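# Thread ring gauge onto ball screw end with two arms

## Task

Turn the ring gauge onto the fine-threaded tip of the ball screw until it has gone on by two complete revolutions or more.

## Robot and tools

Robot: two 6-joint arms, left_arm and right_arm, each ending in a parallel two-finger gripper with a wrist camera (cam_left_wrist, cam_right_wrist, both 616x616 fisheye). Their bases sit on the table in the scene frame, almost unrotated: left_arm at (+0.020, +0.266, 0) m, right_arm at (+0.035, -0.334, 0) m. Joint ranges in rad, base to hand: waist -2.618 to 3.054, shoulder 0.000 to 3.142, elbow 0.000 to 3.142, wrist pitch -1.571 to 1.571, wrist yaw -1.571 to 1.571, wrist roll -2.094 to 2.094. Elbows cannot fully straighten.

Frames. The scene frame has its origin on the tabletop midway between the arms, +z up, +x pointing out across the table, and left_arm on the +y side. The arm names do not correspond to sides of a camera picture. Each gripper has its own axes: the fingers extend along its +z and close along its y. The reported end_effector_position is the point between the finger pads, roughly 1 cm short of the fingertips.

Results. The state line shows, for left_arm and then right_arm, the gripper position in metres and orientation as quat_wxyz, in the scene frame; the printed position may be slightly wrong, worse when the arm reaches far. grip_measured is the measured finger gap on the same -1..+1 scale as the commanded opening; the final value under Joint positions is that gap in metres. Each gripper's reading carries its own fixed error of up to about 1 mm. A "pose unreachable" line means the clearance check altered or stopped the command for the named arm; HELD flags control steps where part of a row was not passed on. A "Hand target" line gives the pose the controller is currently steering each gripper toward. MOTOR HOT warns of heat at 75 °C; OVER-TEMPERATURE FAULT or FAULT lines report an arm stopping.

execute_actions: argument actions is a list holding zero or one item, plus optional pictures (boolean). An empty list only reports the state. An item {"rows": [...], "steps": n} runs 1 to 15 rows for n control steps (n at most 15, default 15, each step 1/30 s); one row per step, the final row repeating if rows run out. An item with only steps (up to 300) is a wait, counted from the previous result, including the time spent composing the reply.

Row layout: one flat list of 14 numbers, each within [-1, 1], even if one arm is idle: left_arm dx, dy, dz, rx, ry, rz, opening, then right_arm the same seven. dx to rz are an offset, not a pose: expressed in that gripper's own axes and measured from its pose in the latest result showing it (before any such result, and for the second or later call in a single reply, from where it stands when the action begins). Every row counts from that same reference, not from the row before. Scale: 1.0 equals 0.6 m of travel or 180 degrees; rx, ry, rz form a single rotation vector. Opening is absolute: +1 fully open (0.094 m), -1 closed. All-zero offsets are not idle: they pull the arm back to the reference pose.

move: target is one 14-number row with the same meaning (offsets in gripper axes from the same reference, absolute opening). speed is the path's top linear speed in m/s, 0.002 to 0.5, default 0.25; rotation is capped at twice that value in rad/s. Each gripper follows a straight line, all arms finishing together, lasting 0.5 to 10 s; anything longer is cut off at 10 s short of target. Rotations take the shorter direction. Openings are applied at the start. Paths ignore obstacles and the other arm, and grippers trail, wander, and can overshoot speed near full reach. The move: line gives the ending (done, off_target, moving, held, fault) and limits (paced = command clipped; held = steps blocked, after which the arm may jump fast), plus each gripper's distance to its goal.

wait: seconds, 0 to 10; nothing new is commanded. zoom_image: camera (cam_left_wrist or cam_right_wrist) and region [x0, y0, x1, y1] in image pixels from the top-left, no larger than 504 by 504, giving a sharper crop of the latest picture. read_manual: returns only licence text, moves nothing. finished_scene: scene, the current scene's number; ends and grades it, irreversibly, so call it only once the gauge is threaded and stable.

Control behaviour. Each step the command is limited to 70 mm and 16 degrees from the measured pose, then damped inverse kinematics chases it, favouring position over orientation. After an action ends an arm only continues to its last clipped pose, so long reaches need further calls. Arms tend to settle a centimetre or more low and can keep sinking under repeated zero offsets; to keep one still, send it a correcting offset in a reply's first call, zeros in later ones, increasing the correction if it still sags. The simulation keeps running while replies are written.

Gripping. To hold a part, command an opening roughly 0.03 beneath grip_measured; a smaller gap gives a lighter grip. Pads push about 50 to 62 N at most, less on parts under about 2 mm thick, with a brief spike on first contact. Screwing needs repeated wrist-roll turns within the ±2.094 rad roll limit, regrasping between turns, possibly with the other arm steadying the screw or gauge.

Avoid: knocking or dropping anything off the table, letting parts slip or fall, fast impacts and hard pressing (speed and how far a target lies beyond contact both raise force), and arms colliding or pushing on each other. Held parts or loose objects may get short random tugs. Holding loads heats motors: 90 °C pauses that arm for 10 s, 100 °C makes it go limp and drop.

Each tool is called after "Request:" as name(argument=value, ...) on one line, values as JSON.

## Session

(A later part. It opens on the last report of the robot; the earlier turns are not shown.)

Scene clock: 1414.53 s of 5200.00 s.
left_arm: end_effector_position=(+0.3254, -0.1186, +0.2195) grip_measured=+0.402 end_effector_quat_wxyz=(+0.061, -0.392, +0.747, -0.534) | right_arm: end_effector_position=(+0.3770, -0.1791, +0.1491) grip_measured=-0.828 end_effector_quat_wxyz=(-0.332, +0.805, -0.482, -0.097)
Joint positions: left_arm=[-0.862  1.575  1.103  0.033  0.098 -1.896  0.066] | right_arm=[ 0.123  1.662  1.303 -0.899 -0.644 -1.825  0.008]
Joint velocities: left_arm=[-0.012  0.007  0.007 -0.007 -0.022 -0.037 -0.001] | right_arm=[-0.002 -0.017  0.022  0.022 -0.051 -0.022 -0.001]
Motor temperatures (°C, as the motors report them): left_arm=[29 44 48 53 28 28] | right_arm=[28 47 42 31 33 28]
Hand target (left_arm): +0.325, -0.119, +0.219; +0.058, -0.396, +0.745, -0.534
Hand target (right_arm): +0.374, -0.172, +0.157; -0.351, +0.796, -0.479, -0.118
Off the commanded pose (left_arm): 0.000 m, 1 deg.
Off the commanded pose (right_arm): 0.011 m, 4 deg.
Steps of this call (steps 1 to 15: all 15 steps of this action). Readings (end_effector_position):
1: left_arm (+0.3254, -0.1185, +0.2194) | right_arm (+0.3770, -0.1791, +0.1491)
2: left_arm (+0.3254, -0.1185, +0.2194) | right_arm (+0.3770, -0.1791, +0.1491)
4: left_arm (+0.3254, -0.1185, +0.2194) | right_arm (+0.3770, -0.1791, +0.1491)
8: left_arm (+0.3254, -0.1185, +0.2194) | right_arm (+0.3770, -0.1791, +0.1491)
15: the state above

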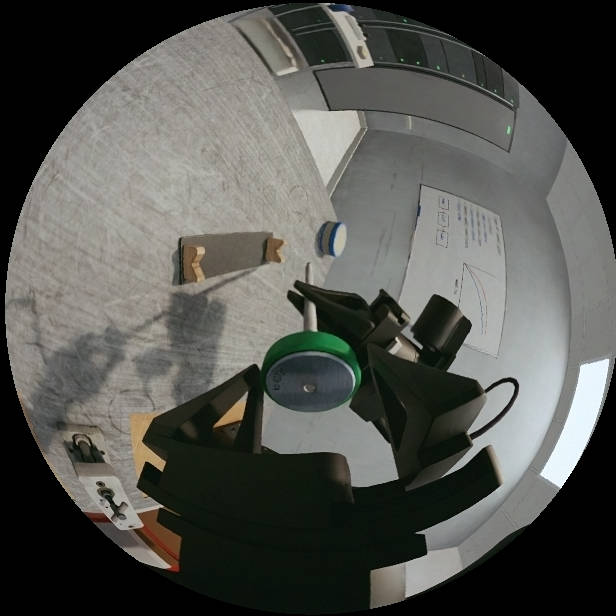

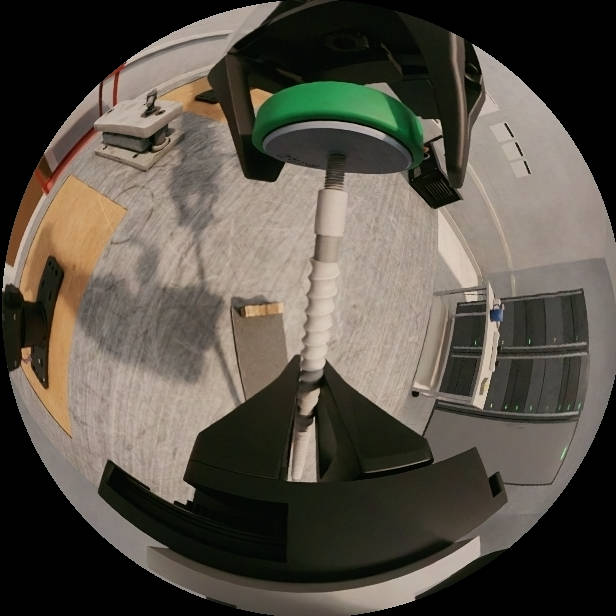

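Request:
execute_actions(actions=[{"rows": [[-0.0049,-0.0022,0,0.0023,-0.0052,-0.03,0.3,-0.0173,-0.0044,-0.003,0.0047,-0.0185,0.005,-0.86],[-0.0049,-0.0022,0,0.0023,-0.0052,-0.03,0.25,-0.0173,-0.0044,-0.003,0.0047,-0.0185,0.005,-0.86],[-0.0049,-0.0022,0,0.0023,-0.0052,-0.03,0.22,-0.0173,-0.0044,-0.003,0.0047,-0.0185,0.005,-0.86]], "steps": 12}], pictures=false)

Request:
execute_actions(actions=[{"rows": [[0,0,0,0,0,0,0.17,-0.0173,-0.0044,-0.003,0.0047,-0.0185,0.005,-0.86],[0,0,0,0,0,0,0.15,-0.0173,-0.0044,-0.003,0.0047,-0.0185,0.005,-0.86],[0,0,0,0,0,0,0.13,-0.0173,-0.0044,-0.003,0.0047,-0.0185,0.005,-0.86],[0,0,0,0,0,0,0.11,-0.0173,-0.0044,-0.003,0.0047,-0.0185,0.005,-0.86],[0,0,0,0,0,0,0.095,-0.0173,-0.0044,-0.003,0.0047,-0.0185,0.005,-0.86],[0,0,0,0,0,0,0.08,-0.0173,-0.0044,-0.003,0.0047,-0.0185,0.005,-0.86],[0,0,0,0,0,0,0.07,-0.0173,-0.0044,-0.003,0.0047,-0.0185,0.005,-0.86],[0,0,0,0,0,0,0.06,-0.0173,-0.0044,-0.003,0.0047,-0.0185,0.005,-0.86],[0,0,0,0,0,0,0.05,-0.0173,-0.0044,-0.003,0.0047,-0.0185,0.005,-0.86],[0,0,0,0,0,0,0.04,-0.0173,-0.0044,-0.003,0.0047,-0.0185,0.005,-0.86],[0,0,0,0,0,0,0.035,-0.0173,-0.0044,-0.003,0.0047,-0.0185,0.005,-0.86]], "steps": 15}], pictures=false)

Request:
execute_actions(actions=[{"rows": [[0,0,0.009,0,0,0.3,0.035,-0.0216,-0.0054,-0.003,0.0057,-0.0232,0.004,-0.86]], "steps": 15}], pictures=false)

Request:
execute_actions(actions=[{"rows": [[0,0,0.009,0,0,0.3,0.035,-0.0216,-0.0054,-0.003,0.0057,-0.0232,0.004,-0.86]], "steps": 15}], pictures=false)

Request:
execute_actions(actions=[{"rows": [[0,0,0.009,0,0,0.3,0.035,-0.0216,-0.0054,-0.003,0.0057,-0.0232,0.004,-0.86]], "steps": 15}], pictures=false)

Request:
execute_actions(actions=[{"rows": [[0,0,0.009,0,0,0.3,0.035,-0.0216,-0.0054,-0.003,0.0057,-0.0232,0.004,-0.86]], "steps": 15}], pictures=false)

Request:
execute_actions(actions=[{"rows": [[0,0,0.009,0,0,0.3,0.035,-0.0216,-0.0054,-0.003,0.0057,-0.0232,0.004,-0.86]], "steps": 15}], pictures=false)

Request:
execute_actions(actions=[{"rows": [[0,0,0.004,0,0,0.1,0.035,-0.0173,-0.0044,-0.003,0.0047,-0.0185,0.005,-0.86],[0,0,0.004,0,0,0.1,0.035,-0.0173,-0.0044,-0.003,0.0047,-0.0185,0.005,-0.86],[0,0,0.004,0,0,0.1,0.035,-0.0173,-0.0044,-0.003,0.0047,-0.0185,0.005,-0.86],[0,0,0.004,0,0,0.1,0.035,-0.0173,-0.0044,-0.003,0.0047,-0.0185,0.005,-0.86],[0,0,0.004,0,0,0.1,0.035,-0.0173,-0.0044,-0.003,0.0047,-0.0185,0.005,-0.86],[0,0,0.002,0,0,0.1,0.035,-0.0173,-0.0044,-0.003,0.0047,-0.0185,0.005,-0.86],[0,0,0,0,0,0.1,0.035,-0.0173,-0.0044,-0.003,0.0047,-0.0185,0.005,-0.86],[0,0,0,0,0,0.1,0.06,-0.0173,-0.0044,-0.003,0.0047,-0.0185,0.005,-0.86],[0,0,0,0,0,0.1,0.09,-0.0173,-0.0044,-0.003,0.0047,-0.0185,0.005,-0.86],[0,0,0,0,0,0.1,0.15,-0.0173,-0.0044,-0.003,0.0047,-0.0185,0.005,-0.86],[0,0,0,0,0,0.1,0.25,-0.0173,-0.0044,-0.003,0.0047,-0.0185,0.005,-0.86],[0,0,0,0,0,0.1,0.35,-0.0173,-0.0044,-0.003,0.0047,-0.0185,0.005,-0.86],[0,0,0,0,0,0.1,0.45,-0.0173,-0.0044,-0.003,0.0047,-0.0185,0.005,-0.86]], "steps": 15}], pictures=true)

Request:
zoom_image(camera="cam_right_wrist", region=[280, 90, 400, 210])

Scene clock: 1440.17 s of 5200.00 s.
left_arm: end_effector_position=(+0.3268, -0.1177, +0.2198) grip_measured=+0.222 end_effector_quat_wxyz=(+0.043, -0.425, +0.728, -0.536) | right_arm: end_effector_position=(+0.3770, -0.1791, +0.1491) grip_measured=-0.828 end_effector_quat_wxyz=(-0.332, +0.805, -0.482, -0.097)
Joint positions: left_arm=[-0.862  1.575  1.103  0.035  0.089 -1.978  0.057] | right_arm=[ 0.123  1.662  1.303 -0.899 -0.644 -1.825  0.008]
Joint velocities: left_arm=[ 0.012 -0.002  0.007  0.11  -0.066 -0.066  0.   ] | right_arm=[-0.002 -0.017  0.012  0.037 -0.007  0.051  0.001]
Motor temperatures (°C, as the motors report them): left_arm=[29 44 48 53 28 28] | right_arm=[28 47 42 31 33 28]
Hand target (left_arm): +0.328, -0.117, +0.220; +0.043, -0.431, +0.725, -0.536
Hand target (right_arm): +0.374, -0.172, +0.157; -0.351, +0.796, -0.479, -0.118
Off the commanded pose (left_arm): 0.002 m, 1 deg.
Off the commanded pose (right_arm): 0.011 m, 4 deg.
Steps of this call (steps 1 to 90: nothing new was sent; then 22.23 s passed at rest; steps 91 to 102: all 12 steps of this action). Readings (end_effector_position):
91: left_arm (+0.3256, -0.1185, +0.2196) | right_arm (+0.3770, -0.1791, +0.1491)
92: left_arm (+0.3258, -0.1184, +0.2196) | right_arm (+0.3770, -0.1791, +0.1491)
94: left_arm (+0.3262, -0.1181, +0.2197) | right_arm (+0.3770, -0.1791, +0.1491)
98: left_arm (+0.3266, -0.1179, +0.2197) | right_arm (+0.3770, -0.1791, +0.1491)
102: the state above

Scene clock: 1440.67 s of 5200.00 s.
left_arm: end_effector_position=(+0.3267, -0.1178, +0.2198) grip_measured=+0.080 end_effector_quat_wxyz=(+0.042, -0.425, +0.728, -0.536) | right_arm: end_effector_position=(+0.3769, -0.1789, +0.1492) grip_measured=-0.828 end_effector_quat_wxyz=(-0.332, +0.805, -0.482, -0.097)
Joint positions: left_arm=[-0.862  1.575  1.103  0.035  0.09  -1.978  0.051] | right_arm=[ 0.123  1.662  1.303 -0.899 -0.645 -1.824  0.008]
Joint velocities: left_arm=[ 0.007 -0.002  0.012  0.125  0.051  0.022  0.001] | right_arm=[ 0.002 -0.022  0.017  0.022 -0.022 -0.022  0.   ]
Motor temperatures (°C, as the motors report them): left_arm=[29 44 48 53 28 28] | right_arm=[28 47 42 31 33 28]
Hand target (left_arm): +0.327, -0.118, +0.220; +0.043, -0.425, +0.728, -0.536
Hand target (right_arm): +0.374, -0.172, +0.157; -0.351, +0.796, -0.479, -0.118
Off the commanded pose (left_arm): 0.000 m, 0 deg.
Off the commanded pose (right_arm): 0.011 m, 3 deg.
Steps of this call (steps 1 to 15: all 15 steps of this action). Readings (end_effector_position):
1: left_arm (+0.3268, -0.1177, +0.2198) | right_arm (+0.3770, -0.1791, +0.1491)
2: left_arm (+0.3268, -0.1177, +0.2198) | right_arm (+0.3770, -0.1791, +0.1491)
4: left_arm (+0.3268, -0.1178, +0.2198) | right_arm (+0.3769, -0.1790, +0.1491)
8: left_arm (+0.3267, -0.1178, +0.2198) | right_arm (+0.3769, -0.1790, +0.1492)
15: the state above

Scene clock: 1441.17 s of 5200.00 s.
left_arm: end_effector_position=(+0.3268, -0.1177, +0.2197) grip_measured=+0.080 end_effector_quat_wxyz=(+0.215, -0.163, +0.827, -0.493) | right_arm: end_effector_position=(+0.3771, -0.1786, +0.1495) grip_measured=-0.828 end_effector_quat_wxyz=(-0.333, +0.804, -0.482, -0.097)
Joint positions: left_arm=[-0.862  1.575  1.103  0.034  0.089 -1.313  0.051] | right_arm=[ 0.123  1.662  1.303 -0.898 -0.647 -1.824  0.008]
Joint velocities: left_arm=[ 0.017 -0.007 -0.002  0.007  0.022  1.326  0.   ] | right_arm=[-0.002 -0.007 -0.022 -0.037 -0.022 -0.051  0.   ]
Motor temperatures (°C, as the motors report them): left_arm=[29 44 48 53 28 28] | right_arm=[28 47 42 31 33 28]
Hand target (left_arm): +0.329, -0.122, +0.217; +0.267, -0.077, +0.839, -0.467
Hand target (right_arm): +0.373, -0.170, +0.158; -0.356, +0.795, -0.476, -0.123
Off the commanded pose (left_arm): 0.005 m, 16 deg; orientation clipped at the last step of the last action.
Off the commanded pose (right_arm): 0.013 m, 4 deg.
Steps of this call (steps 1 to 15: all 15 steps of this action). Readings (end_effector_position):
1: left_arm (+0.3267, -0.1178, +0.2198) | right_arm (+0.3769, -0.1788, +0.1493)
2: left_arm (+0.3267, -0.1178, +0.2198) | right_arm (+0.3769, -0.1788, +0.1493)
4: left_arm (+0.3267, -0.1178, +0.2198) | right_arm (+0.3769, -0.1788, +0.1494)
8: left_arm (+0.3267, -0.1178, +0.2198) | right_arm (+0.3771, -0.1787, +0.1495)
15: the state above

Scene clock: 1441.67 s of 5200.00 s.
left_arm: end_effector_position=(+0.3270, -0.1174, +0.2194) grip_measured=+0.080 end_effector_quat_wxyz=(+0.367, +0.120, +0.835, -0.392) | right_arm: end_effector_position=(+0.3773, -0.1784, +0.1497) grip_measured=-0.828 end_effector_quat_wxyz=(-0.334, +0.804, -0.482, -0.097)
Joint positions: left_arm=[-0.862  1.575  1.103  0.033  0.087 -0.636  0.051] | right_arm=[ 0.123  1.662  1.303 -0.897 -0.648 -1.824  0.008]
Joint velocities: left_arm=[-0.012 -0.012  0.002  0.11  -0.037  1.311  0.001] | right_arm=[ 0.017 -0.002 -0.002 -0.022 -0.066 -0.037 -0.   ]
Motor temperatures (°C, as the motors report them): left_arm=[29 44 48 53 28 28] | right_arm=[28 47 42 31 33 28]
Hand target (left_arm): +0.329, -0.122, +0.217; +0.407, +0.205, +0.818, -0.352
Hand target (right_arm): +0.373, -0.170, +0.159; -0.357, +0.794, -0.476, -0.123
Off the commanded pose (left_arm): 0.005 m, 15 deg; orientation clipped at the last step of the last action.
Off the commanded pose (right_arm): 0.013 m, 4 deg.
Steps of this call (steps 1 to 15: all 15 steps of this action). Readings (end_effector_position):
1: left_arm (+0.3267, -0.1177, +0.2196) | right_arm (+0.3771, -0.1786, +0.1495)
2: left_arm (+0.3267, -0.1177, +0.2196) | right_arm (+0.3772, -0.1786, +0.1495)
4: left_arm (+0.3268, -0.1176, +0.2195) | right_arm (+0.3773, -0.1786, +0.1496)
8: left_arm (+0.3269, -0.1176, +0.2195) | right_arm (+0.3773, -0.1785, +0.1497)
15: the state above

Scene clock: 1442.17 s of 5200.00 s.
left_arm: end_effector_position=(+0.3274, -0.1171, +0.2193) grip_measured=+0.080 end_effector_quat_wxyz=(+0.478, +0.393, +0.747, -0.245) | right_arm: end_effector_position=(+0.3774, -0.1783, +0.1499) grip_measured=-0.828 end_effector_quat_wxyz=(-0.335, +0.804, -0.481, -0.097)
Joint positions: left_arm=[-0.862  1.575  1.103  0.033  0.084  0.049  0.051] | right_arm=[ 0.123  1.662  1.303 -0.896 -0.649 -1.824  0.008]
Joint velocities: left_arm=[-0.002 -0.002 -0.002  0.022 -0.022  1.311 -0.   ] | right_arm=[-0.002  0.012  0.012 -0.051 -0.095 -0.022  0.001]
Motor temperatures (°C, as the motors report them): left_arm=[29 44 48 54 28 28] | right_arm=[28 47 42 31 33 28]
Hand target (left_arm): +0.330, -0.121, +0.217; +0.501, +0.467, +0.702, -0.194
Hand target (right_arm): +0.373, -0.170, +0.159; -0.358, +0.794, -0.475, -0.123
Off the commanded pose (left_arm): 0.005 m, 15 deg; orientation clipped at the last step of the last action.
Off the commanded pose (right_arm): 0.013 m, 4 deg.
Steps of this call (steps 1 to 15: all 15 steps of this action). Readings (end_effector_position):
1: left_arm (+0.3270, -0.1174, +0.2193) | right_arm (+0.3773, -0.1784, +0.1497)
2: left_arm (+0.3270, -0.1173, +0.2193) | right_arm (+0.3773, -0.1784, +0.1498)
4: left_arm (+0.3271, -0.1173, +0.2193) | right_arm (+0.3773, -0.1784, +0.1498)
8: left_arm (+0.3273, -0.1172, +0.2193) | right_arm (+0.3774, -0.1783, +0.1498)
15: the state above

Scene clock: 1442.67 s of 5200.00 s.
left_arm: end_effector_position=(+0.3276, -0.1168, +0.2191) grip_measured=+0.080 end_effector_quat_wxyz=(+0.532, +0.621, +0.572, -0.069) | right_arm: end_effector_position=(+0.3780, -0.1781, +0.1502) grip_measured=-0.828 end_effector_quat_wxyz=(-0.336, +0.806, -0.478, -0.095)
Joint positions: left_arm=[-0.862  1.575  1.103  0.032  0.082  0.735  0.051] | right_arm=[ 0.123  1.662  1.303 -0.893 -0.65  -1.83   0.008]
Joint velocities: left_arm=[-0.007 -0.007 -0.007 -0.051 -0.007  1.282  0.001] | right_arm=[-0.002 -0.007 -0.002  0.051  0.007 -0.022 -0.   ]
Motor temperatures (°C, as the motors report them): left_arm=[29 44 48 54 28 28] | right_arm=[28 47 42 31 33 28]
Hand target (left_arm): +0.330, -0.121, +0.217; +0.537, +0.676, +0.504, -0.012
Hand target (right_arm): +0.373, -0.170, +0.159; -0.358, +0.794, -0.475, -0.123
Off the commanded pose (left_arm): 0.005 m, 15 deg; orientation clipped at the last step of the last action.
Off the commanded pose (right_arm): 0.013 m, 4 deg.
Steps of this call (steps 1 to 15: all 15 steps of this action). Readings (end_effector_position):
1: left_arm (+0.3274, -0.1171, +0.2193) | right_arm (+0.3775, -0.1783, +0.1499)
2: left_arm (+0.3274, -0.1171, +0.2193) | right_arm (+0.3775, -0.1783, +0.1499)
4: left_arm (+0.3275, -0.1170, +0.2193) | right_arm (+0.3776, -0.1782, +0.1500)
8: left_arm (+0.3276, -0.1169, +0.2192) | right_arm (+0.3777, -0.1782, +0.1500)
15: the state above

Scene clock: 1443.17 s of 5200.00 s.
left_arm: end_effector_position=(+0.3282, -0.1164, +0.2190) grip_measured=+0.080 end_effector_quat_wxyz=(+0.524, +0.777, +0.330, +0.115) | right_arm: end_effector_position=(+0.3785, -0.1779, +0.1504) grip_measured=-0.828 end_effector_quat_wxyz=(-0.337, +0.807, -0.475, -0.094)
Joint positions: left_arm=[-0.862  1.575  1.103  0.032  0.078  1.422  0.051] | right_arm=[ 0.123  1.662  1.303 -0.89  -0.651 -1.836  0.008]
Joint velocities: left_arm=[ 0.012 -0.002  0.007  0.007 -0.066  1.326 -0.001] | right_arm=[-0.007  0.012 -0.002 -0.037 -0.051 -0.022 -0.001]
Motor temperatures (°C, as the motors report them): left_arm=[29 43 48 54 28 28] | right_arm=[28 47 42 31 33 28]
Hand target (left_arm): +0.330, -0.121, +0.217; +0.509, +0.806, +0.248, +0.170
Hand target (right_arm): +0.374, -0.169, +0.159; -0.360, +0.796, -0.472, -0.121
Off the commanded pose (left_arm): 0.005 m, 15 deg; orientation clipped at the last step of the last action.
Off the commanded pose (right_arm): 0.013 m, 4 deg.
Steps of this call (steps 1 to 15: all 15 steps of this action). Readings (end_effector_position):
1: left_arm (+0.3276, -0.1168, +0.2190) | right_arm (+0.3780, -0.1781, +0.1502)
2: left_arm (+0.3277, -0.1167, +0.2190) | right_arm (+0.3781, -0.1780, +0.1502)
4: left_arm (+0.3277, -0.1167, +0.2190) | right_arm (+0.3782, -0.1779, +0.1503)
8: left_arm (+0.3279, -0.1166, +0.2190) | right_arm (+0.3784, -0.1779, +0.1504)
15: the state above

Scene clock: 1443.67 s of 5200.00 s.
left_arm: end_effector_position=(+0.3286, -0.1165, +0.2198) grip_measured=+0.445 end_effector_quat_wxyz=(+0.502, +0.816, +0.213, +0.192) | right_arm: end_effector_position=(+0.3784, -0.1779, +0.1505) grip_measured=-0.828 end_effector_quat_wxyz=(-0.337, +0.807, -0.475, -0.094)
Joint positions: left_arm=[-0.862  1.575  1.103  0.035  0.077  1.715  0.068] | right_arm=[ 0.123  1.662  1.303 -0.89  -0.651 -1.836  0.008]
Joint velocities: left_arm=[-0.007 -0.007 -0.017 -0.022  0.051  0.125  0.007] | right_arm=[-0.012  0.012 -0.007 -0.007 -0.051  0.051 -0.001]
Motor temperatures (°C, as the motors report them): left_arm=[29 43 48 54 28 28] | right_arm=[28 47 42 31 33 28]
Hand target (left_arm): +0.328, -0.116, +0.219; +0.499, +0.819, +0.205, +0.196
Hand target (right_arm): +0.375, -0.171, +0.158; -0.356, +0.798, -0.473, -0.115
Off the commanded pose (left_arm): 0.001 m, 1 deg.
Off the commanded pose (right_arm): 0.011 m, 4 deg.
Steps of this call (steps 1 to 15: all 15 steps of this action). Readings (end_effector_position):
1: left_arm (+0.3282, -0.1163, +0.2190) | right_arm (+0.3785, -0.1779, +0.1504)
2: left_arm (+0.3283, -0.1163, +0.2190) | right_arm (+0.3786, -0.1779, +0.1505)
4: left_arm (+0.3283, -0.1163, +0.2190) | right_arm (+0.3786, -0.1779, +0.1505)
8: left_arm (+0.3283, -0.1163, +0.2190) | right_arm (+0.3786, -0.1779, +0.1505)
15: the state above

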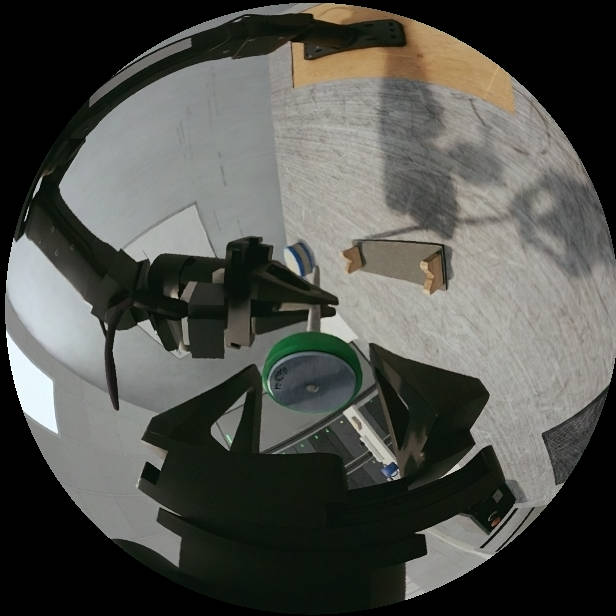

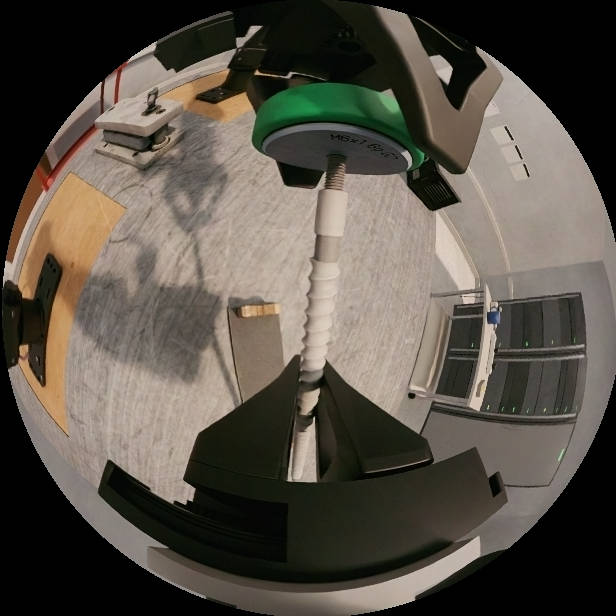

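Region (280, 90, 400, 210) of cam_right_wrist's 616x616 image, scaled by 4.200, with more detail than that image has.

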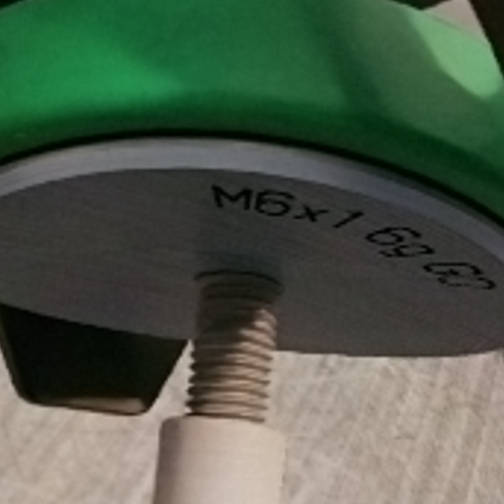

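Request:
finished_scene(scene=1)

The scene is finished: the task was done.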